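# Move fridge bottles upright onto cart tray, close fridge

## Task

Take each bottle still inside the refrigerator, put it on the cart's top tray standing upright, and then close the refrigerator door completely. Bottles already on the tray must also be upright at the end. The task fails if a glass bottle drops from any real height, if the fridge door is slammed while opening or closing, or if the robot tips over or ends up leaning. Anything that stays in place only because the robot is holding it at the end does not count.

## Robot and tools

Robot: TidyBot++, a wheeled base (0.54 m long, 0.50 m wide, 0.38 m tall) on four powered casters, carrying one seven-joint arm with a two-finger gripper. The shoulder sits 0.12 m ahead of the base centre, 0.68 m above the floor. Cameras: base_camera (pinhole, 644x364) and wrist_camera (fisheye, 644x476, aimed along the hand). A loose object may occasionally get a brief outside nudge.

Frames: the base frame has its origin on the floor below the base centre, x forward, y left, z up. hand_pose is expressed in it and refers to the point halfway between the finger pads; the hand's own z axis runs along the fingers and its y axis is the opening direction. The odometry frame is the base frame as it was when the scene began. base_odometry heading is positive to the left, -3.142 to 3.142, and counts wheel rotation, so slip shows up as motion; expect drift of a few cm and several degrees over many moves. base_tilt is in degrees, positive when leaning forward or right.

execute_actions: argument actions is a list holding one action or nothing (empty list just reports state and pictures). cameras optionally lists base_camera, wrist_camera or all; omitted/null/["all"] gives both, [] gives none. An action may contain:
- base: exactly one relative command, an offset from where the base last measured itself: translate_m (metres, forward +, -2 to 2), strafe_m (metres, left +, -2 to 2), or rotate_rad (radians, counter-clockwise from above +, -6.3 to 6.3).
- joints: absolute targets keyed by name. joint_1_rad (any angle; whole arm about vertical, positive = clockwise from above, opposite to heading), joint_2_rad shoulder -2.249 to 2.249, joint_3_rad (any angle, upper-arm roll), joint_4_rad elbow -2.579 to 2.579, joint_5_rad (any angle, forearm roll), joint_6_rad wrist -2.099 to 2.099, joint_7_rad (any angle, hand roll; hand pointing down, + is counter-clockwise from above, at 1.57 fingers open left/right), gripper_pos 0 (open) to 1 (closed). Continuous joints go the short way; turn in steps below half a revolution. Done tolerances: 0.039 rad for joints 1-4, 0.056 for 5-7, 0.03 for gripper.
- speeds: optional caps for this action only: translate_m and strafe_m 0.05-0.5 m/s, rotate_rad 0.1-1.57 rad/s (defaults are the maxima). A base move needing over 8.667 s is refused. No action exceeds 15 s.
Motions in one action start together. Anything not named may still be driving toward an earlier target. Unknown keys or out-of-range numbers cause refusal with no motion. If a result reports a stop, the remaining motion/wait/finish calls in that same reply are skipped.

wait: seconds 0 to 10; nothing new commanded, returns state and images.
zoom_image: camera (base_camera or wrist_camera) and region [x0, y0, x1, y1] in pixels from the top-left of that camera's latest full image, at most 504x504.
finished_scene: scene = current scene number; ends it permanently and reports success. The goal must hold on its own after the last command. Replying without any tool call ends everything.

Arm geometry: upper arm 0.42 m, forearm 0.31 m, hand 0.31 m to the hand point. With joint_1_rad 0, joint_3_rad 3.14, joint_5_rad 0 (roughly the start), the arm moves in the base's x-z plane; tilt from vertical (forward +) is joint_2 for the upper arm, joint_2 - joint_4 for the forearm, joint_2 - joint_4 - joint_6 for the hand. Reach ahead of the shoulder = sum of length*sin(tilt); height above it = sum of length*cos(tilt). Joints move up to 1.39 rad/s (1.22 for joints 5-7). The arm starts folded, hand down, poking up to 0.08 m past the base front, elbow up to 1.15 m high. A downward-pointing hand reaches at most about 0.94 m high, and only near the base. From joint_3 at 3.14, positive joint_3 and positive joint_5 swing a forward-bent segment to the robot's right.

Gripper: pad gap about 85*(1 - gripper_pos) mm (up to 3 mm more mid-travel). At 1 the fingers press with roughly 96-120 N each and keep pressing; done at 1 means empty, off_target means an object stopped them. Closed fingertips reach ~20 mm beyond the hand point.

Result lines: base_status and joint_status report how each motion ended: done, off_target (resting away from target, possibly still pushing), contact_stop or time_out (target dropped, holding in place), not_followed, limit_stop_at_motor_heat. joint command not followed plus a cause line means a self-collision check withheld arm targets (gripper still acts); withheld targets may be retried on later actions. Nothing prevents the arm striking the base; ARM HIT marks a hard strike. A blocked base pushes until timeout and may still say done while short. on_its_own shows uncommanded motion. motor_effort gives % of max per motor, bracket = peak, with fixed bias and noise. Motor temperatures list one value per arm joint; MOTOR HOT appears from 60 °C, and at 75 °C an OVER-TEMPERATURE FAULT lets the arm sag; resend targets afterwards.

Accuracy: friction can leave joints slightly off even when all done; fix by sending last command + (desired - read). The hand typically ends 1-2 cm off, more when extended; trust images. Held loads make the arm sag; never command a joint to its current reading while holding something.

Cautions: torque fault when a joint sensor hits 104.5 N m (joints 1-4) or 51.3 (joints 5-7), warnings at 56.7 and 29.4; the arm freezes 10 s and the call's rest is dropped, base keeps going. Don't drive while the arm is snagged high (about 0.8 m+) or pull sideways on a raised hand: the robot can tip; retract the arm or back off to recover. Open and close the fridge door gently, lower glass bottles close to the tray before releasing, avoid hard pushes. The robot holds the last command while you think, and faster robot motion is better.

Each tool is called after "Request:" by a JSON object that holds its "method" and its "body".

## Session

I'll start by checking the current state and camera views.

Request:
{"method": "execute_actions", "body": {"actions": []}}

Scene clock: 0.00 s.
Motor temperatures (°C, as the motors report them): [38 35 33 33 46 39 45]
base_odometry: x=+0.000 y=+0.000 heading=+0.000 (m, m, rad; odometry frame)
base_tilt: forward=-0.5 right=-0.1 (deg)
base_status: not commanded
joint_positions: joint_1_rad=+0.023 joint_2_rad=-0.351 joint_3_rad=+3.161 joint_4_rad=-2.510 joint_5_rad=-0.025 joint_6_rad=-0.856 joint_7_rad=+1.516 gripper_pos=+0.000
joint_status: not commanded
motor_effort: joint_1_rad=+0 joint_2_rad=-2 joint_3_rad=+0 joint_4_rad=+16 joint_5_rad=-2 joint_6_rad=+2 joint_7_rad=-1 (%)
hand_pose: x=+0.2757 y=+0.0015 z=+0.5940 quat_wxyz=(-0.014, +0.996, -0.056, +0.063) (m; base frame)
pictures: base_camera, wrist_camera
Images, in order (width x height): base_camera 644x364, wrist_camera 644x476.

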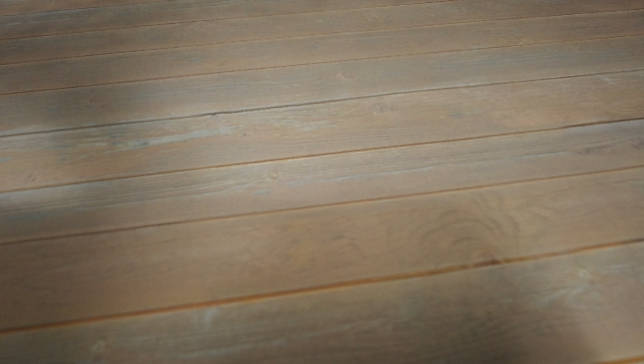

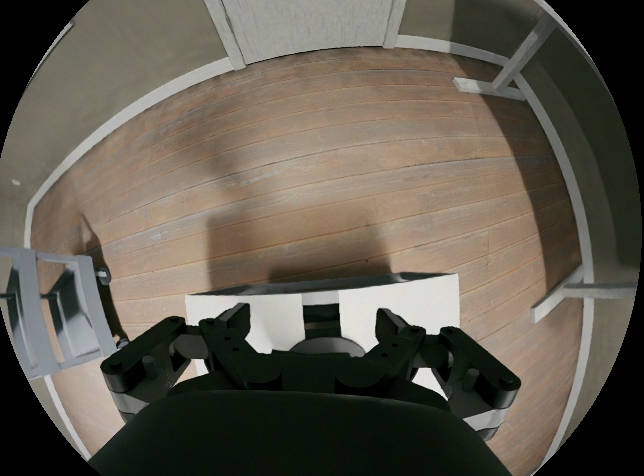

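Request:
{"method": "execute_actions", "body": {"actions": [{"joints": {"joint_6_rad": 0.45}}]}}

Scene clock: 11.80 s.
Motor temperatures (°C, as the motors report them): [38 35 33 34 46 39 45]
base_odometry: x=+0.000 y=+0.000 heading=+0.000 (m, m, rad; odometry frame)
base_tilt: forward=-0.4 right=-0.1 (deg)
base_status: not commanded
joint_positions: joint_1_rad=+0.023 joint_2_rad=-0.351 joint_3_rad=+3.161 joint_4_rad=-2.509 joint_5_rad=-0.025 joint_6_rad=+0.435 joint_7_rad=+1.516 gripper_pos=+0.000
joint_status: all done
motor_effort: joint_1_rad=+0(0) joint_2_rad=-7(7) joint_3_rad=+0(0) joint_4_rad=+22(22) joint_5_rad=-1(0) joint_6_rad=+8(8) joint_7_rad=-1(1) (%)
hand_pose: x=+0.5434 y=-0.0204 z=+0.8558 quat_wxyz=(-0.011, +0.757, -0.051, +0.651) (m; base frame)
pictures: base_camera, wrist_camera
Images, in order (width x height): base_camera 644x364, wrist_camera 644x476.

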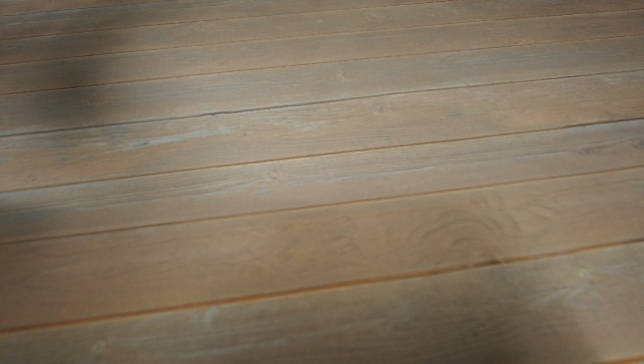

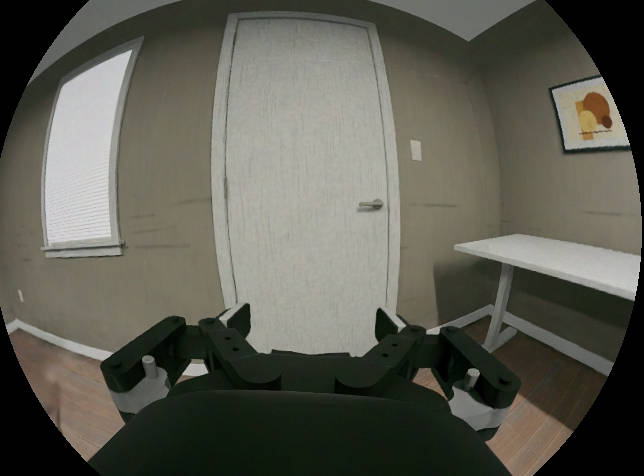

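Request:
{"method": "execute_actions", "body": {"actions": [{"base": {"rotate_rad": 2.0}}]}}

Scene clock: 17.07 s.
Motor temperatures (°C, as the motors report them): [38 35 33 34 46 39 45]
base_odometry: x=+0.000 y=+0.000 heading=+1.999 (m, m, rad; odometry frame)
base_tilt: forward=-0.5 right=-0.1 (deg)
base_status: done
joint_positions: joint_1_rad=+0.023 joint_2_rad=-0.351 joint_3_rad=+3.161 joint_4_rad=-2.509 joint_5_rad=-0.025 joint_6_rad=+0.435 joint_7_rad=+1.516 gripper_pos=+0.000
joint_status: not commanded
motor_effort: joint_1_rad=+0(1) joint_2_rad=-6(8) joint_3_rad=+0(1) joint_4_rad=+22(22) joint_5_rad=+0(0) joint_6_rad=+9(9) joint_7_rad=-1(1) (%)
hand_pose: x=+0.5434 y=-0.0205 z=+0.8558 quat_wxyz=(-0.011, +0.757, -0.051, +0.651) (m; base frame)
pictures: base_camera, wrist_camera
Images, in order (width x height): base_camera 644x364, wrist_camera 644x476.

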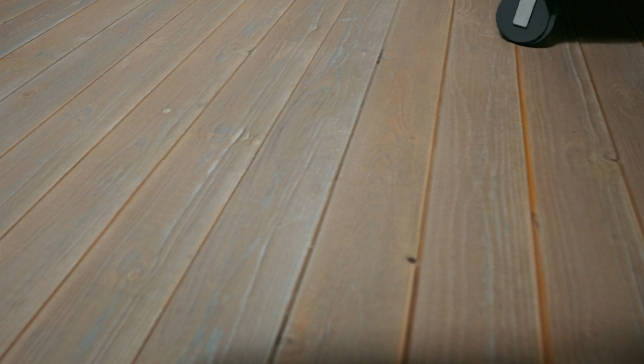

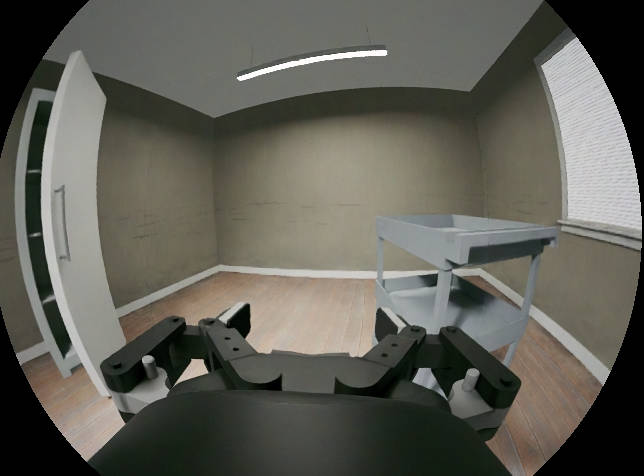

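Request:
{"method": "execute_actions", "body": {"actions": [{"base": {"rotate_rad": 1.2}}]}}

Scene clock: 22.43 s.
Motor temperatures (°C, as the motors report them): [38 35 33 34 46 39 45]
base_odometry: x=+0.000 y=+0.000 heading=-3.084 (m, m, rad; odometry frame)
base_tilt: forward=-0.5 right=-0.2 (deg)
base_status: done
joint_positions: joint_1_rad=+0.022 joint_2_rad=-0.351 joint_3_rad=+3.161 joint_4_rad=-2.509 joint_5_rad=-0.025 joint_6_rad=+0.435 joint_7_rad=+1.516 gripper_pos=+0.000
joint_status: not commanded
motor_effort: joint_1_rad=+0(1) joint_2_rad=-6(6) joint_3_rad=+0(2) joint_4_rad=+22(22) joint_5_rad=+0(0) joint_6_rad=+9(10) joint_7_rad=-1(1) (%)
hand_pose: x=+0.5434 y=-0.0202 z=+0.8558 quat_wxyz=(-0.011, +0.757, -0.051, +0.651) (m; base frame)
pictures: base_camera, wrist_camera
Images, in order (width x height): base_camera 644x364, wrist_camera 644x476.

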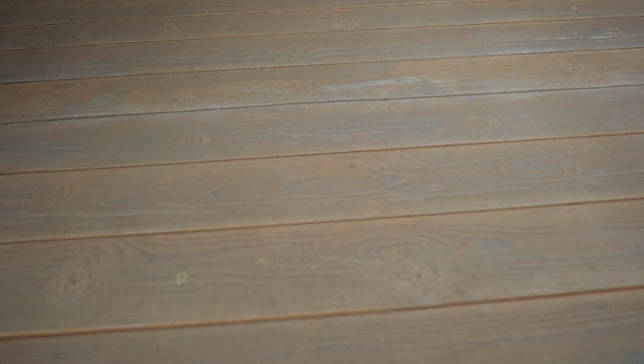

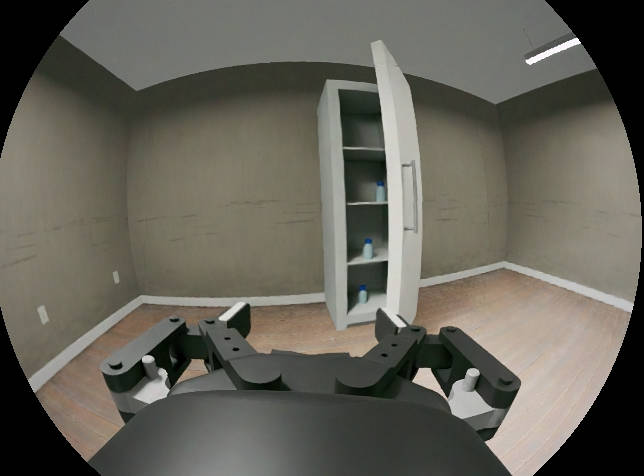

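Request:
{"method": "zoom_image", "body": {"camera": "wrist_camera", "region": [260, 30, 480, 340]}}

Region (260, 30, 480, 340) of wrist_camera's 644x476 image, scaled by 1.626; it fills the left 358 columns of this view, and the rest is white.

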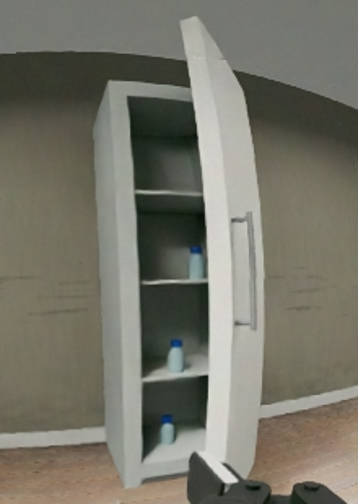

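Request:
{"method": "execute_actions", "body": {"actions": [{"base": {"rotate_rad": 0.078}}]}}

Request:
{"method": "execute_actions", "body": {"actions": [{"base": {"translate_m": 0.5}}]}}

Scene clock: 56.90 s.
Motor temperatures (°C, as the motors report them): [38 35 33 34 46 39 45]
base_odometry: x=+0.000 y=+0.000 heading=-3.007 (m, m, rad; odometry frame)
base_tilt: forward=-0.5 right=-0.2 (deg)
base_status: done
joint_positions: joint_1_rad=+0.021 joint_2_rad=-0.351 joint_3_rad=+3.161 joint_4_rad=-2.509 joint_5_rad=-0.025 joint_6_rad=+0.435 joint_7_rad=+1.516 gripper_pos=+0.000
joint_status: not commanded
motor_effort: joint_1_rad=+0(1) joint_2_rad=-7(6) joint_3_rad=+0(1) joint_4_rad=+22(22) joint_5_rad=+0(0) joint_6_rad=+9(9) joint_7_rad=-1(1) (%)
hand_pose: x=+0.5434 y=-0.0199 z=+0.8558 quat_wxyz=(-0.011, +0.757, -0.050, +0.651) (m; base frame)
pictures: base_camera, wrist_camera
Images, in order (width x height): base_camera 644x364, wrist_camera 644x476.

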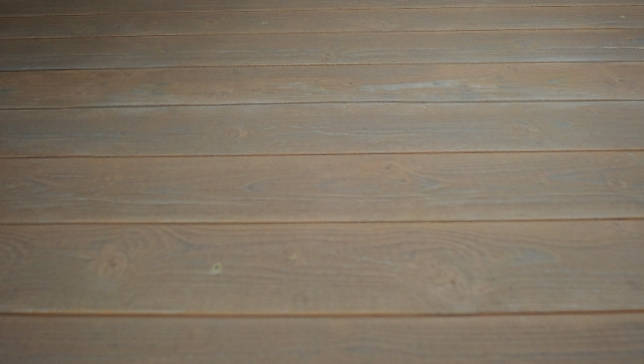

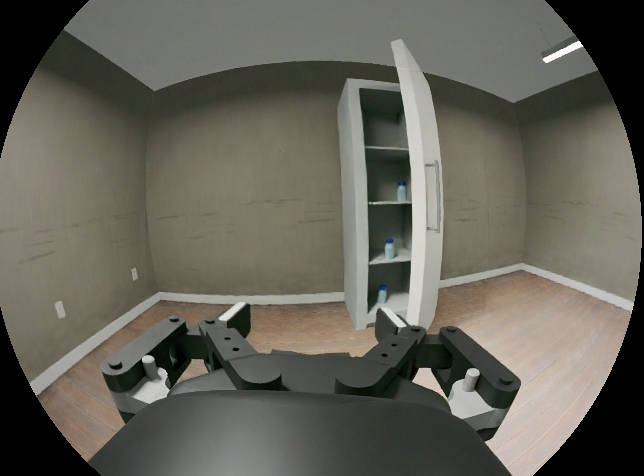

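Scene clock: 59.27 s.
Motor temperatures (°C, as the motors report them): [38 35 33 34 46 39 45]
base_odometry: x=-0.495 y=-0.068 heading=-3.006 (m, m, rad; odometry frame)
base_tilt: forward=-0.4 right=-0.2 (deg)
base_status: done
joint_positions: joint_1_rad=+0.021 joint_2_rad=-0.348 joint_3_rad=+3.161 joint_4_rad=-2.509 joint_5_rad=-0.025 joint_6_rad=+0.435 joint_7_rad=+1.516 gripper_pos=+0.000
joint_status: not commanded
motor_effort: joint_1_rad=+0(1) joint_2_rad=-7(10) joint_3_rad=+0(0) joint_4_rad=+22(23) joint_5_rad=-1(1) joint_6_rad=+9(9) joint_7_rad=-1(1) (%)
hand_pose: x=+0.5441 y=-0.0199 z=+0.8542 quat_wxyz=(-0.011, +0.758, -0.050, +0.650) (m; base frame)
pictures: base_camera, wrist_camera
Images, in order (width x height): base_camera 644x364, wrist_camera 644x476.

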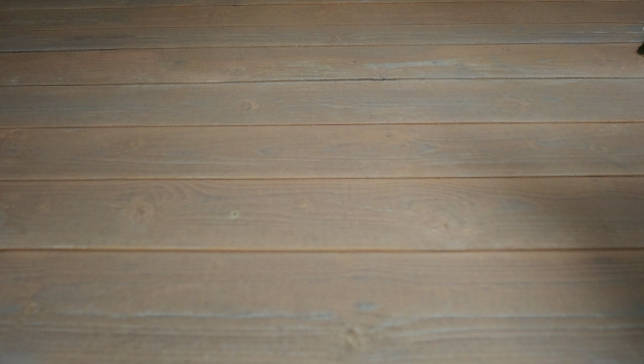

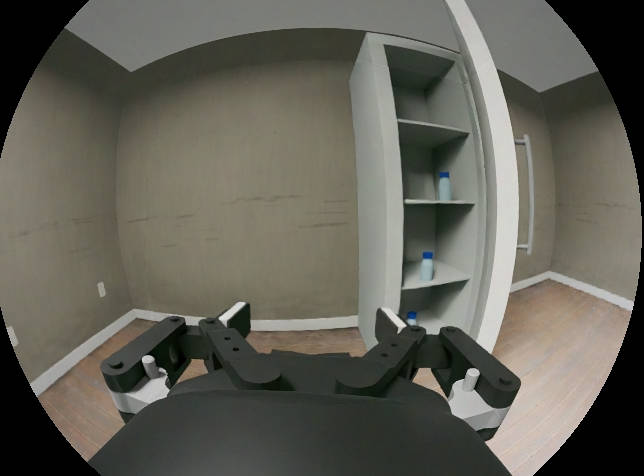

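Request:
{"method": "zoom_image", "body": {"camera": "wrist_camera", "region": [330, 20, 560, 360]}}

Region (330, 20, 560, 360) of wrist_camera's 644x476 image, scaled by 1.482; it fills the left 341 columns of this view, and the rest is white.

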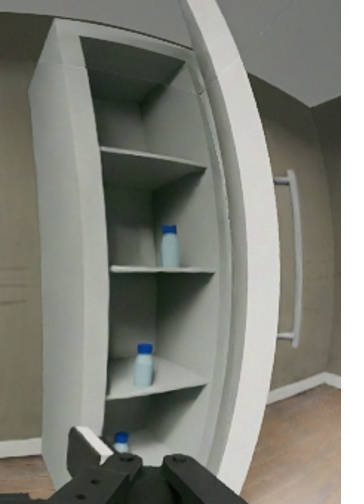

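Request:
{"method": "execute_actions", "body": {"actions": [{"base": {"translate_m": 0.5}, "joints": {"joint_6_rad": -0.5}}]}}

Scene clock: 114.87 s.
Motor temperatures (°C, as the motors report them): [38 35 33 34 46 39 45]
base_odometry: x=-0.991 y=-0.136 heading=-3.006 (m, m, rad; odometry frame)
base_tilt: forward=-0.5 right=-0.2 (deg)
base_status: done
joint_positions: joint_1_rad=+0.021 joint_2_rad=-0.351 joint_3_rad=+3.161 joint_4_rad=-2.507 joint_5_rad=-0.025 joint_6_rad=-0.487 joint_7_rad=+1.516 gripper_pos=+0.000
joint_status: all done
motor_effort: joint_1_rad=+0(1) joint_2_rad=-4(7) joint_3_rad=+0(0) joint_4_rad=+19(23) joint_5_rad=+0(0) joint_6_rad=+5(9) joint_7_rad=-1(1) (%)
hand_pose: x=+0.3856 y=-0.0051 z=+0.6302 quat_wxyz=(-0.014, +0.967, -0.056, +0.247) (m; base frame)
pictures: base_camera, wrist_camera
Images, in order (width x height): base_camera 644x364, wrist_camera 644x476.

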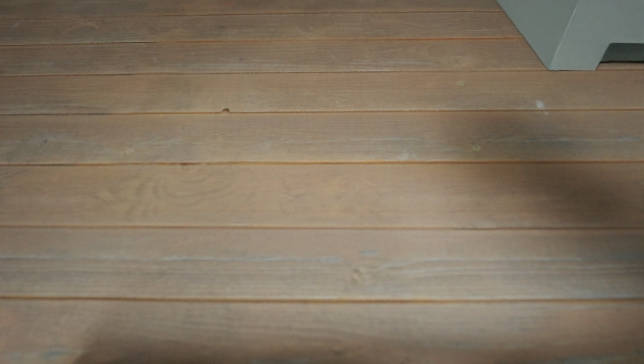

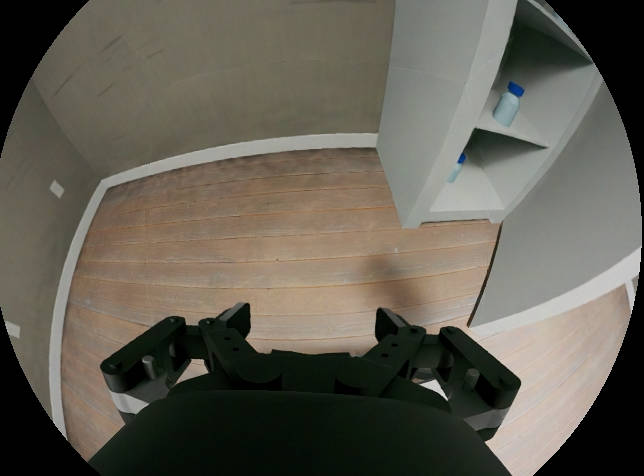

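Request:
{"method": "execute_actions", "body": {"actions": [{"base": {"translate_m": 0.27}, "joints": {"joint_6_rad": -0.75}}]}}

Request:
{"method": "execute_actions", "body": {"actions": [{"base": {"strafe_m": -0.27}, "speeds": {"strafe_m": 0.25}}]}}

Scene clock: 149.57 s.
Motor temperatures (°C, as the motors report them): [38 35 33 34 46 39 45]
base_odometry: x=-1.259 y=-0.173 heading=-3.005 (m, m, rad; odometry frame)
base_tilt: forward=-0.5 right=-0.2 (deg)
base_status: done
joint_positions: joint_1_rad=+0.021 joint_2_rad=-0.350 joint_3_rad=+3.161 joint_4_rad=-2.514 joint_5_rad=-0.025 joint_6_rad=-0.737 joint_7_rad=+1.516 gripper_pos=+0.000
joint_status: all done
motor_effort: joint_1_rad=+0(0) joint_2_rad=-3(5) joint_3_rad=+0(0) joint_4_rad=+17(20) joint_5_rad=-1(1) joint_6_rad=+3(5) joint_7_rad=-1(1) (%)
hand_pose: x=+0.3102 y=-0.0003 z=+0.5992 quat_wxyz=(-0.014, +0.991, -0.056, +0.120) (m; base frame)
pictures: base_camera, wrist_camera
Images, in order (width x height): base_camera 644x364, wrist_camera 644x476.

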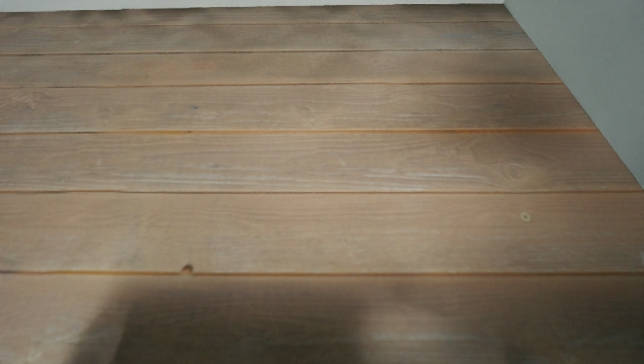

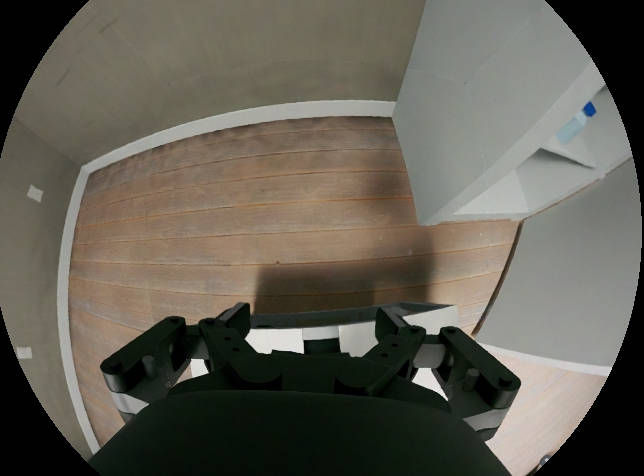

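Scene clock: 151.50 s.
Motor temperatures (°C, as the motors report them): [38 35 33 34 46 39 45]
base_odometry: x=-1.296 y=+0.095 heading=-3.004 (m, m, rad; odometry frame)
base_tilt: forward=-0.5 right=-0.2 (deg)
base_status: done
joint_positions: joint_1_rad=+0.021 joint_2_rad=-0.350 joint_3_rad=+3.161 joint_4_rad=-2.514 joint_5_rad=-0.025 joint_6_rad=-0.737 joint_7_rad=+1.516 gripper_pos=+0.000
joint_status: not commanded
motor_effort: joint_1_rad=+0(0) joint_2_rad=-3(3) joint_3_rad=+0(1) joint_4_rad=+17(18) joint_5_rad=-1(1) joint_6_rad=+3(2) joint_7_rad=-1(1) (%)
hand_pose: x=+0.3102 y=-0.0003 z=+0.5992 quat_wxyz=(-0.014, +0.991, -0.056, +0.120) (m; base frame)
pictures: base_camera, wrist_camera
Images, in order (width x height): base_camera 644x364, wrist_camera 644x476.

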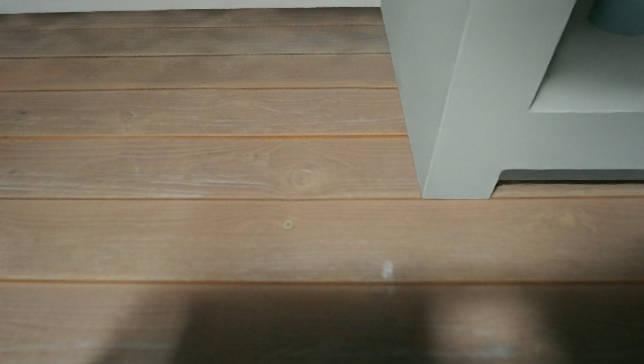

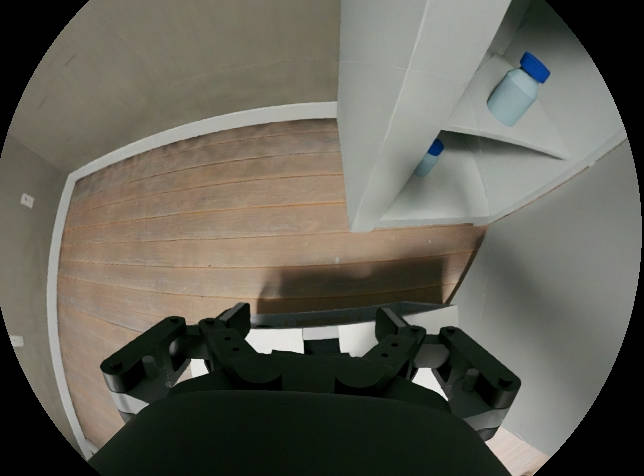

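Request:
{"method": "execute_actions", "body": {"actions": [{"base": {"strafe_m": -0.25}, "speeds": {"strafe_m": 0.08}}]}}

Scene clock: 159.80 s.
Motor temperatures (°C, as the motors report them): [38 35 33 34 46 39 45]
base_odometry: x=-1.330 y=+0.343 heading=-3.004 (m, m, rad; odometry frame)
base_tilt: forward=-0.5 right=-0.1 (deg)
base_status: done
joint_positions: joint_1_rad=+0.021 joint_2_rad=-0.350 joint_3_rad=+3.161 joint_4_rad=-2.514 joint_5_rad=-0.025 joint_6_rad=-0.737 joint_7_rad=+1.516 gripper_pos=+0.000
joint_status: not commanded
motor_effort: joint_1_rad=+0(0) joint_2_rad=-3(5) joint_3_rad=+0(2) joint_4_rad=+18(19) joint_5_rad=+0(0) joint_6_rad=+3(4) joint_7_rad=-1(1) (%)
hand_pose: x=+0.3102 y=-0.0004 z=+0.5993 quat_wxyz=(-0.014, +0.991, -0.056, +0.120) (m; base frame)
pictures: base_camera, wrist_camera
Images, in order (width x height): base_camera 644x364, wrist_camera 644x476.

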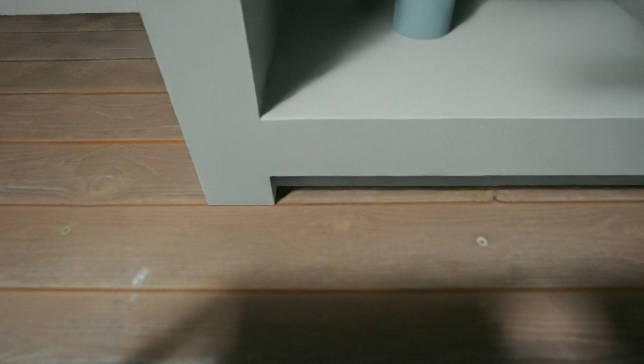

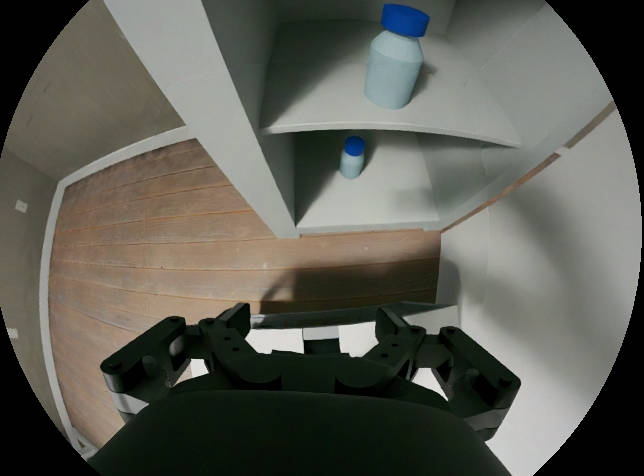

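Request:
{"method": "execute_actions", "body": {"actions": [{"base": {"strafe_m": -0.2}, "speeds": {"strafe_m": 0.08}}]}}

Scene clock: 168.63 s.
Motor temperatures (°C, as the motors report them): [38 35 33 34 46 39 45]
base_odometry: x=-1.354 y=+0.511 heading=-3.003 (m, m, rad; odometry frame)
base_tilt: forward=-0.5 right=-0.2 (deg)
base_status: strafe_m time_out (by the wheels' count: -0.170 of -0.200)
joint_positions: joint_1_rad=+0.021 joint_2_rad=-0.350 joint_3_rad=+3.161 joint_4_rad=-2.513 joint_5_rad=-0.025 joint_6_rad=-0.737 joint_7_rad=+1.516 gripper_pos=+0.000
joint_status: not commanded
motor_effort: joint_1_rad=+0(1) joint_2_rad=-3(6) joint_3_rad=+0(6) joint_4_rad=+17(19) joint_5_rad=-1(2) joint_6_rad=+2(3) joint_7_rad=-1(1) (%)
hand_pose: x=+0.3105 y=-0.0004 z=+0.5995 quat_wxyz=(-0.014, +0.991, -0.056, +0.120) (m; base frame)
pictures: base_camera, wrist_camera
Images, in order (width x height): base_camera 644x364, wrist_camera 644x476.

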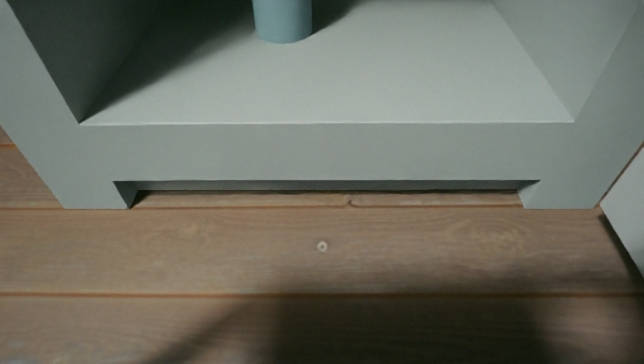

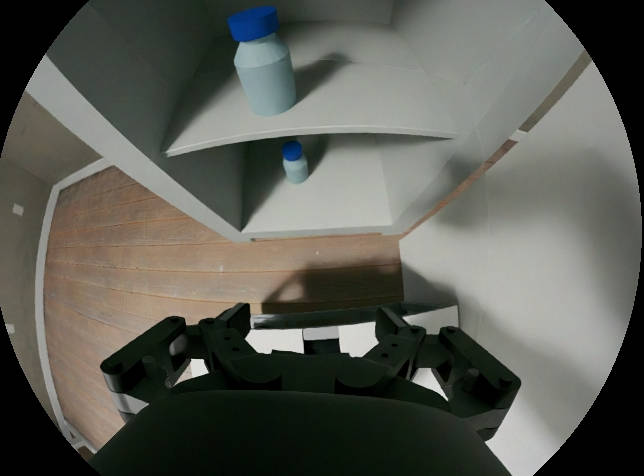

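Request:
{"method": "execute_actions", "body": {"actions": [{"base": {"strafe_m": 0.05}, "speeds": {"strafe_m": 0.1}}]}}

Scene clock: 173.80 s.
Motor temperatures (°C, as the motors report them): [38 35 33 34 46 39 45]
base_odometry: x=-1.347 y=+0.462 heading=-3.002 (m, m, rad; odometry frame)
base_tilt: forward=-0.4 right=-0.1 (deg)
base_status: done
joint_positions: joint_1_rad=+0.021 joint_2_rad=-0.350 joint_3_rad=+3.161 joint_4_rad=-2.513 joint_5_rad=-0.025 joint_6_rad=-0.737 joint_7_rad=+1.516 gripper_pos=+0.000
joint_status: not commanded
motor_effort: joint_1_rad=+0(1) joint_2_rad=-2(3) joint_3_rad=+0(1) joint_4_rad=+17(18) joint_5_rad=-2(1) joint_6_rad=+3(3) joint_7_rad=-1(1) (%)
hand_pose: x=+0.3105 y=-0.0004 z=+0.5995 quat_wxyz=(-0.014, +0.991, -0.056, +0.120) (m; base frame)
pictures: base_camera, wrist_camera
Images, in order (width x height): base_camera 644x364, wrist_camera 644x476.

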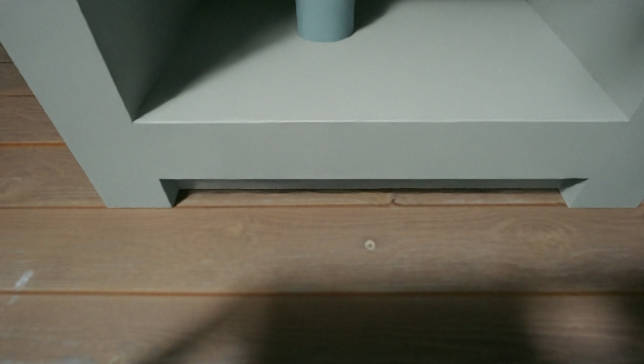

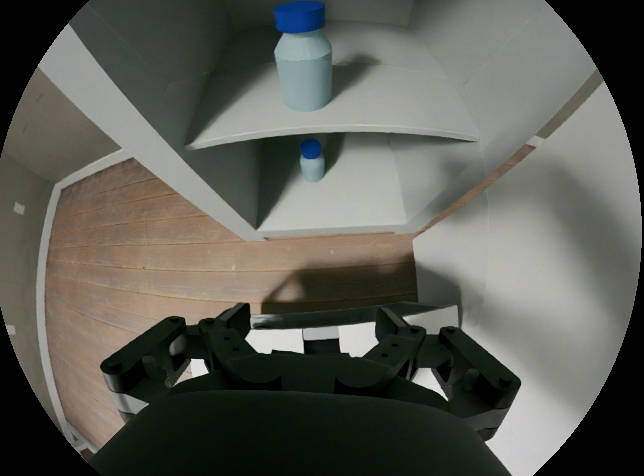

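Request:
{"method": "execute_actions", "body": {"actions": [{"base": {"translate_m": -0.36}}], "cameras": []}}

Request:
{"method": "execute_actions", "body": {"actions": [{"joints": {"joint_1_rad": 0.0, "joint_2_rad": 0.675, "joint_3_rad": 3.1416, "joint_4_rad": -2.014, "joint_5_rad": 0.0, "joint_6_rad": 0.689, "joint_7_rad": 1.571, "gripper_pos": 0.0}}]}}

Scene clock: 255.60 s.
Motor temperatures (°C, as the motors report them): [38 35 33 34 46 39 45]
base_odometry: x=-0.990 y=+0.512 heading=-3.001 (m, m, rad; odometry frame)
base_tilt: forward=-0.5 right=-0.1 (deg)
base_status: done
joint_positions: joint_1_rad=+0.021 joint_2_rad=-0.352 joint_3_rad=+3.161 joint_4_rad=-2.513 joint_5_rad=-0.025 joint_6_rad=-0.737 joint_7_rad=+1.516 gripper_pos=+0.000
joint_status: not commanded
motor_effort: joint_1_rad=+0(0) joint_2_rad=-2(5) joint_3_rad=+0(0) joint_4_rad=+18(19) joint_5_rad=-1(1) joint_6_rad=+3(4) joint_7_rad=-1(1) (%)
hand_pose: x=+0.3108 y=-0.0004 z=+0.6000 quat_wxyz=(-0.014, +0.991, -0.056, +0.122) (m; base frame)
pictures: none
No camera images: the call's "cameras" was empty. Leave "cameras" out to get every camera's image.

Scene clock: 257.93 s.
Motor temperatures (°C, as the motors report them): [38 35 33 34 46 39 45]
base_odometry: x=-0.990 y=+0.512 heading=-3.001 (m, m, rad; odometry frame)
base_tilt: forward=-0.4 right=-0.2 (deg)
base_status: not commanded
joint_positions: joint_1_rad=+0.012 joint_2_rad=+0.670 joint_3_rad=+3.161 joint_4_rad=-2.027 joint_5_rad=-0.025 joint_6_rad=+0.655 joint_7_rad=+1.541 gripper_pos=+0.000
joint_status: all done
motor_effort: joint_1_rad=+0(0) joint_2_rad=-35(36) joint_3_rad=+0(1) joint_4_rad=+14(20) joint_5_rad=-2(2) joint_6_rad=+8(9) joint_7_rad=-1(1) (%)
hand_pose: x=+0.7925 y=-0.0226 z=+0.5864 quat_wxyz=(+0.006, +0.852, -0.033, +0.523) (m; base frame)
pictures: base_camera, wrist_camera
Images, in order (width x height): base_camera 644x364, wrist_camera 644x476.

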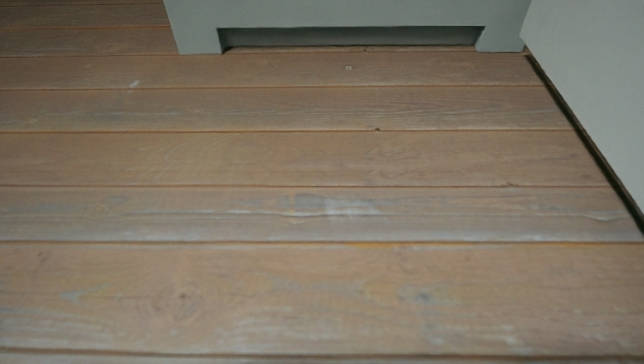

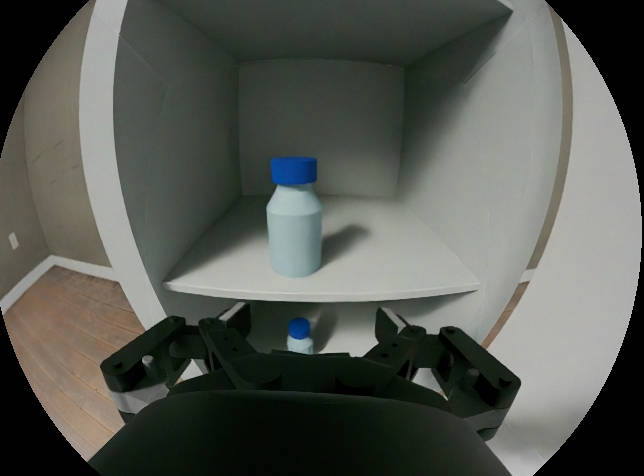

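Request:
{"method": "execute_actions", "body": {"actions": [{"joints": {"joint_1_rad": -0.012, "joint_2_rad": 0.680, "joint_3_rad": 3.122, "joint_4_rad": -2.001, "joint_5_rad": 0.025, "joint_6_rad": 0.723, "joint_7_rad": 1.601}}]}}

Scene clock: 288.43 s.
Motor temperatures (°C, as the motors report them): [38 36 33 34 46 39 45]
base_odometry: x=-0.990 y=+0.512 heading=-3.001 (m, m, rad; odometry frame)
base_tilt: forward=-0.5 right=-0.1 (deg)
base_status: not commanded
joint_positions: joint_1_rad=-0.006 joint_2_rad=+0.671 joint_3_rad=+3.142 joint_4_rad=-2.012 joint_5_rad=-0.011 joint_6_rad=+0.691 joint_7_rad=+1.575 gripper_pos=+0.000
joint_status: all done
motor_effort: joint_1_rad=-1(2) joint_2_rad=-35(34) joint_3_rad=+0(2) joint_4_rad=+14(15) joint_5_rad=-1(0) joint_6_rad=+9(8) joint_7_rad=-1(0) (%)
hand_pose: x=+0.8036 y=+0.0028 z=+0.6017 quat_wxyz=(+0.000, +0.840, -0.001, +0.543) (m; base frame)
pictures: base_camera, wrist_camera
Images, in order (width x height): base_camera 644x364, wrist_camera 644x476.

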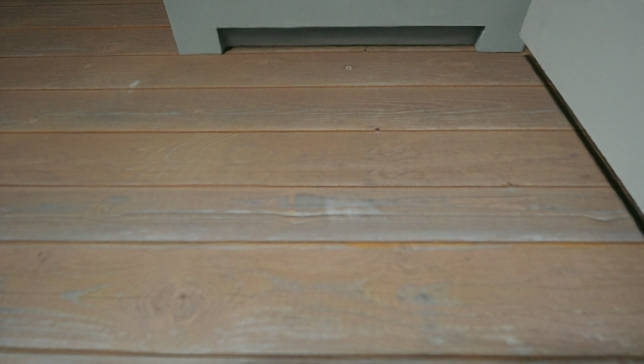

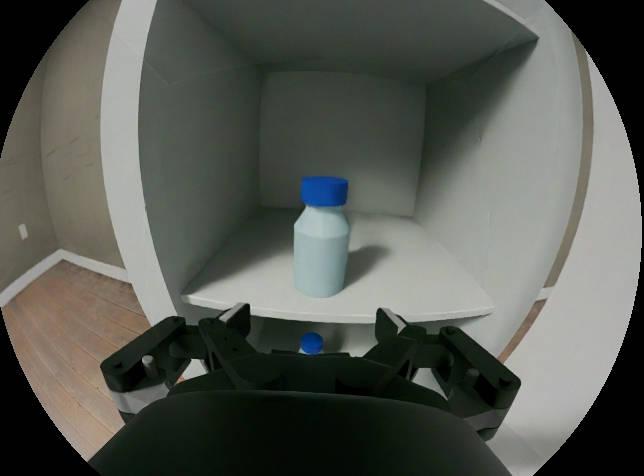

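Request:
{"method": "execute_actions", "body": {"actions": [{"base": {"translate_m": 0.1}, "speeds": {"translate_m": 0.15}}], "cameras": ["wrist_camera"]}}

Scene clock: 302.47 s.
Motor temperatures (°C, as the motors report them): [38 36 33 34 46 40 45]
base_odometry: x=-1.089 y=+0.498 heading=-3.001 (m, m, rad; odometry frame)
base_tilt: forward=-0.4 right=-0.2 (deg)
base_status: done
joint_positions: joint_1_rad=-0.006 joint_2_rad=+0.673 joint_3_rad=+3.142 joint_4_rad=-2.008 joint_5_rad=-0.011 joint_6_rad=+0.691 joint_7_rad=+1.575 gripper_pos=+0.000
joint_status: not commanded
motor_effort: joint_1_rad=+0(1) joint_2_rad=-35(38) joint_3_rad=-1(1) joint_4_rad=+15(16) joint_5_rad=-1(1) joint_6_rad=+9(8) joint_7_rad=-1(1) (%)
hand_pose: x=+0.8055 y=+0.0029 z=+0.6029 quat_wxyz=(+0.000, +0.839, -0.001, +0.545) (m; base frame)
pictures: wrist_camera
Images, in order (width x height): wrist_camera 644x476.

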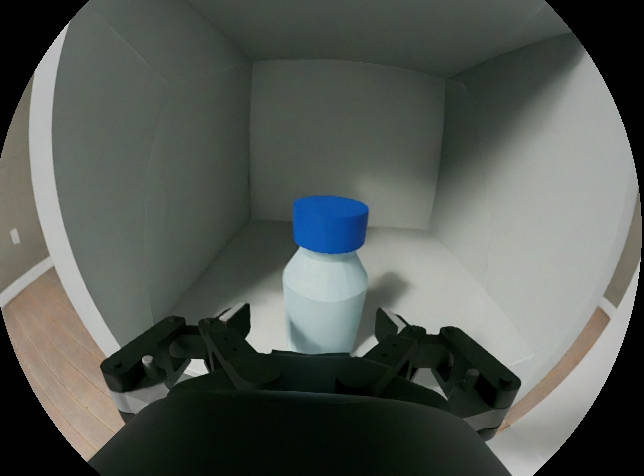

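Request:
{"method": "execute_actions", "body": {"actions": [{"base": {"strafe_m": -0.01}, "joints": {"joint_2_rad": 0.770, "joint_4_rad": -2.015, "joint_6_rad": 0.823}}], "cameras": ["wrist_camera"]}}

Scene clock: 319.50 s.
Motor temperatures (°C, as the motors report them): [38 36 33 34 46 40 45]
base_odometry: x=-1.091 y=+0.508 heading=-3.002 (m, m, rad; odometry frame)
base_tilt: forward=-0.4 right=-0.2 (deg)
base_status: done
joint_positions: joint_1_rad=-0.008 joint_2_rad=+0.768 joint_3_rad=+3.140 joint_4_rad=-2.008 joint_5_rad=-0.011 joint_6_rad=+0.787 joint_7_rad=+1.575 gripper_pos=+0.000
joint_status: all done
motor_effort: joint_1_rad=+0(3) joint_2_rad=-36(38) joint_3_rad=+0(2) joint_4_rad=+13(14) joint_5_rad=-1(1) joint_6_rad=+8(8) joint_7_rad=-1(1) (%)
hand_pose: x=+0.8082 y=+0.0052 z=+0.5644 quat_wxyz=(-0.001, +0.838, +0.000, +0.545) (m; base frame)
pictures: wrist_camera
Images, in order (width x height): wrist_camera 644x476.

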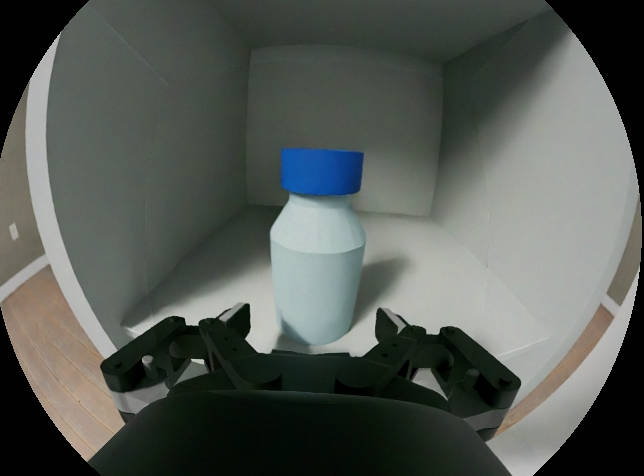

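Request:
{"method": "execute_actions", "body": {"actions": [{"base": {"translate_m": 0.045}, "speeds": {"translate_m": 0.08}}], "cameras": ["wrist_camera"]}}

Scene clock: 331.87 s.
Motor temperatures (°C, as the motors report them): [38 36 33 34 46 40 45]
base_odometry: x=-1.135 y=+0.502 heading=-3.003 (m, m, rad; odometry frame)
base_tilt: forward=-0.4 right=-0.1 (deg)
base_status: done
joint_positions: joint_1_rad=-0.008 joint_2_rad=+0.768 joint_3_rad=+3.140 joint_4_rad=-2.009 joint_5_rad=-0.011 joint_6_rad=+0.789 joint_7_rad=+1.575 gripper_pos=+0.000
joint_status: not commanded
motor_effort: joint_1_rad=+0(1) joint_2_rad=-35(38) joint_3_rad=-1(1) joint_4_rad=+12(14) joint_5_rad=-1(2) joint_6_rad=+8(8) joint_7_rad=-1(1) (%)
hand_pose: x=+0.8079 y=+0.0053 z=+0.5643 quat_wxyz=(-0.001, +0.838, +0.000, +0.545) (m; base frame)
pictures: wrist_camera
Images, in order (width x height): wrist_camera 644x476.

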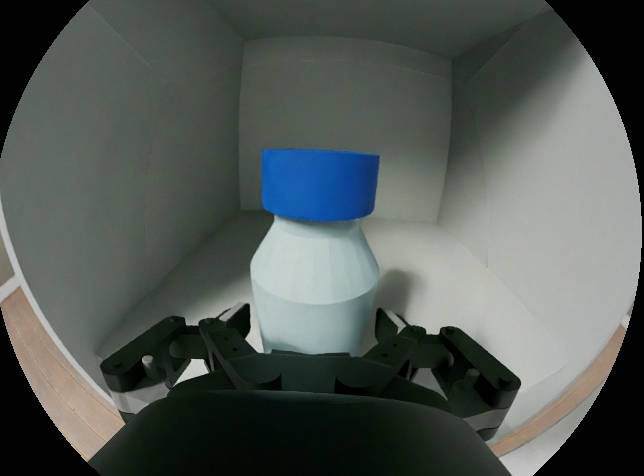

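Request:
{"method": "execute_actions", "body": {"actions": [{"base": {"translate_m": 0.022}, "speeds": {"translate_m": 0.05}}], "cameras": ["wrist_camera"]}}

Scene clock: 341.30 s.
Motor temperatures (°C, as the motors report them): [38 37 33 34 46 40 45]
base_odometry: x=-1.157 y=+0.499 heading=-3.004 (m, m, rad; odometry frame)
base_tilt: forward=-0.5 right=-0.1 (deg)
base_status: done
joint_positions: joint_1_rad=-0.008 joint_2_rad=+0.768 joint_3_rad=+3.140 joint_4_rad=-2.010 joint_5_rad=-0.011 joint_6_rad=+0.789 joint_7_rad=+1.575 gripper_pos=+0.000
joint_status: not commanded
motor_effort: joint_1_rad=+0(2) joint_2_rad=-35(38) joint_3_rad=-1(2) joint_4_rad=+12(14) joint_5_rad=-1(2) joint_6_rad=+9(9) joint_7_rad=-1(1) (%)
hand_pose: x=+0.8076 y=+0.0053 z=+0.5641 quat_wxyz=(-0.001, +0.839, +0.000, +0.545) (m; base frame)
pictures: wrist_camera
Images, in order (width x height): wrist_camera 644x476.

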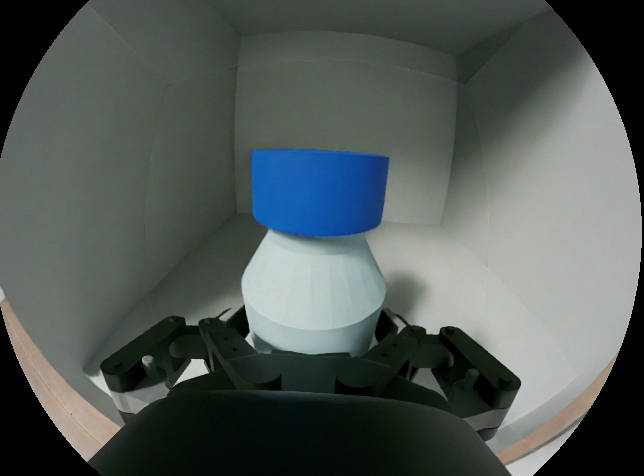

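Request:
{"method": "execute_actions", "body": {"actions": [{"joints": {"gripper_pos": 1.0}}], "cameras": ["wrist_camera"]}}

Scene clock: 347.50 s.
Motor temperatures (°C, as the motors report them): [38 37 33 34 46 40 45]
base_odometry: x=-1.157 y=+0.499 heading=-3.004 (m, m, rad; odometry frame)
base_tilt: forward=-0.4 right=+0.0 (deg)
base_status: not commanded
joint_positions: joint_1_rad=-0.008 joint_2_rad=+0.768 joint_3_rad=+3.140 joint_4_rad=-2.010 joint_5_rad=-0.011 joint_6_rad=+0.791 joint_7_rad=+1.575 gripper_pos=+0.230
joint_status: gripper_pos off_target (ended at +0.230, target +1.000)
motor_effort: joint_1_rad=+0(1) joint_2_rad=-36(37) joint_3_rad=+0(0) joint_4_rad=+13(13) joint_5_rad=+0(2) joint_6_rad=+9(9) joint_7_rad=-1(1) (%)
hand_pose: x=+0.8078 y=+0.0054 z=+0.5646 quat_wxyz=(-0.001, +0.838, +0.000, +0.546) (m; base frame)
pictures: wrist_camera
Images, in order (width x height): wrist_camera 644x476.

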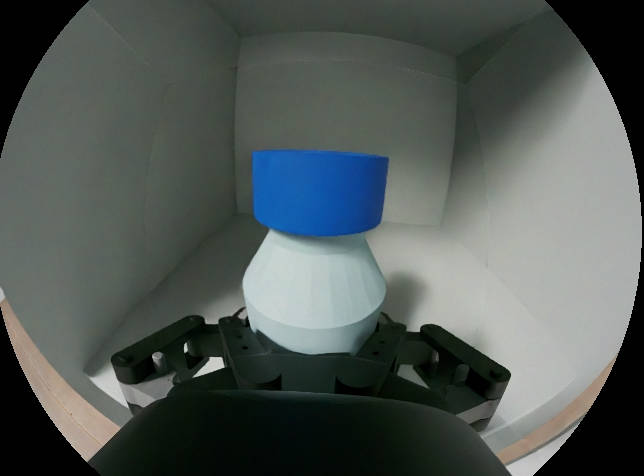

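Request:
{"method": "execute_actions", "body": {"actions": [{"joints": {"joint_2_rad": 0.66, "joint_6_rad": 0.675}}], "cameras": ["wrist_camera"]}}

Scene clock: 355.83 s.
Motor temperatures (°C, as the motors report them): [38 37 33 34 46 40 45]
base_odometry: x=-1.157 y=+0.499 heading=-3.004 (m, m, rad; odometry frame)
base_tilt: forward=-0.4 right=-0.1 (deg)
base_status: not commanded
joint_positions: joint_1_rad=-0.008 joint_2_rad=+0.687 joint_3_rad=+3.140 joint_4_rad=-2.018 joint_5_rad=-0.011 joint_6_rad=+0.691 joint_7_rad=+1.575 gripper_pos=+0.230
joint_status: all done
motor_effort: joint_1_rad=+0(0) joint_2_rad=-39(42) joint_3_rad=-1(1) joint_4_rad=+17(17) joint_5_rad=+0(2) joint_6_rad=+10(11) joint_7_rad=-1(1) (%)
hand_pose: x=+0.7999 y=+0.0056 z=+0.5884 quat_wxyz=(-0.001, +0.845, +0.000, +0.534) (m; base frame)
pictures: wrist_camera
Images, in order (width x height): wrist_camera 644x476.

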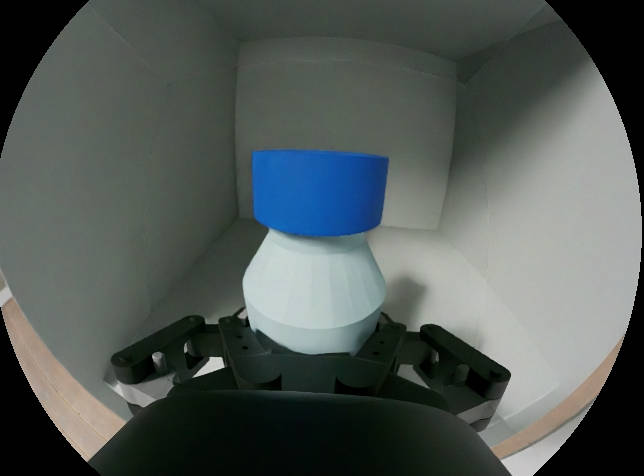

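Request:
{"method": "execute_actions", "body": {"actions": [{"base": {"translate_m": -0.3}, "speeds": {"translate_m": 0.3}}], "cameras": ["wrist_camera"]}}

Request:
{"method": "execute_actions", "body": {"actions": [{"base": {"rotate_rad": 3.1416}, "joints": {"joint_2_rad": -0.357, "joint_4_rad": -1.595, "joint_6_rad": -0.749}, "speeds": {"rotate_rad": 1.2}}]}}

Scene clock: 380.27 s.
Motor temperatures (°C, as the motors report them): [38 37 33 34 46 40 45]
base_odometry: x=-0.860 y=+0.540 heading=-3.005 (m, m, rad; odometry frame)
base_tilt: forward=-0.5 right=-0.2 (deg)
base_status: done
joint_positions: joint_1_rad=-0.010 joint_2_rad=+0.687 joint_3_rad=+3.139 joint_4_rad=-2.024 joint_5_rad=-0.010 joint_6_rad=+0.689 joint_7_rad=+1.575 gripper_pos=+0.230
joint_status: not commanded
motor_effort: joint_1_rad=+0(2) joint_2_rad=-39(42) joint_3_rad=-1(2) joint_4_rad=+16(18) joint_5_rad=+0(1) joint_6_rad=+11(11) joint_7_rad=-1(1) (%)
hand_pose: x=+0.7971 y=+0.0075 z=+0.5858 quat_wxyz=(-0.002, +0.847, +0.001, +0.531) (m; base frame)
pictures: wrist_camera
Images, in order (width x height): wrist_camera 644x476.

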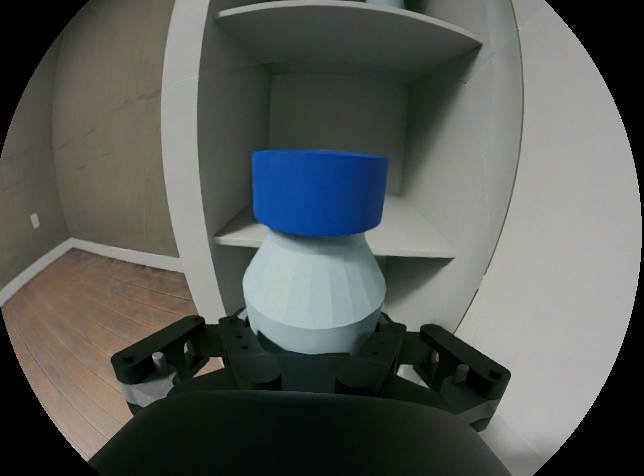

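Scene clock: 383.93 s.
Motor temperatures (°C, as the motors report them): [38 37 33 34 46 40 45]
base_odometry: x=-0.860 y=+0.540 heading=+0.136 (m, m, rad; odometry frame)
base_tilt: forward=-0.6 right=-0.1 (deg)
base_status: done
joint_positions: joint_1_rad=-0.017 joint_2_rad=-0.336 joint_3_rad=+3.128 joint_4_rad=-1.627 joint_5_rad=-0.010 joint_6_rad=-0.731 joint_7_rad=+1.575 gripper_pos=+0.230
joint_status: all done
motor_effort: joint_1_rad=+0(4) joint_2_rad=-11(41) joint_3_rad=+0(4) joint_4_rad=+28(28) joint_5_rad=+0(0) joint_6_rad=+11(12) joint_7_rad=-1(1) (%)
hand_pose: x=+0.5620 y=+0.0181 z=+1.0298 quat_wxyz=(-0.010, +0.847, +0.014, +0.531) (m; base frame)
pictures: base_camera, wrist_camera
Images, in order (width x height): base_camera 644x364, wrist_camera 644x476.

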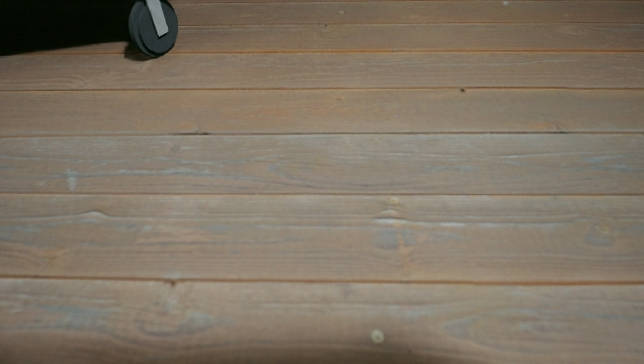

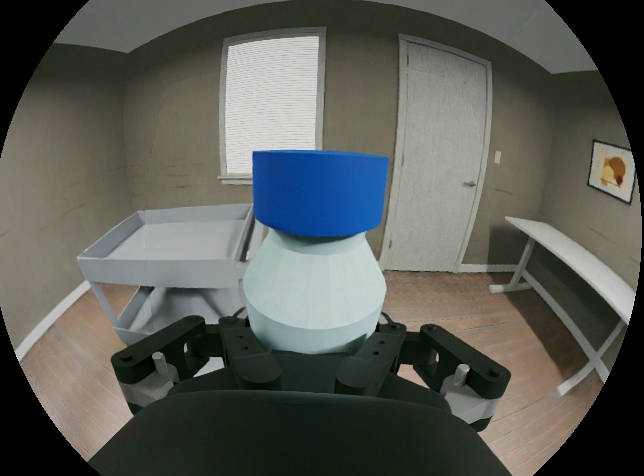

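Request:
{"method": "zoom_image", "body": {"camera": "wrist_camera", "region": [60, 170, 300, 360]}}

Region (60, 170, 300, 360) of wrist_camera's 644x476 image, scaled by 2.100; it fills the top 399 rows of this view, and the rest is white.

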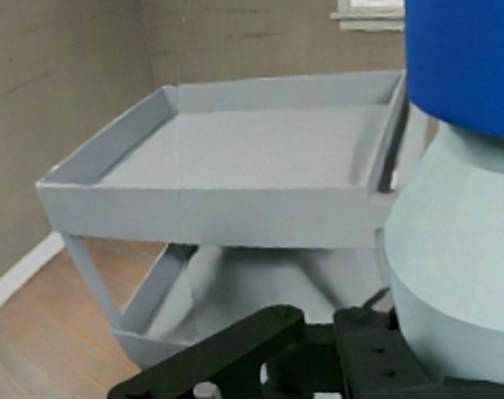

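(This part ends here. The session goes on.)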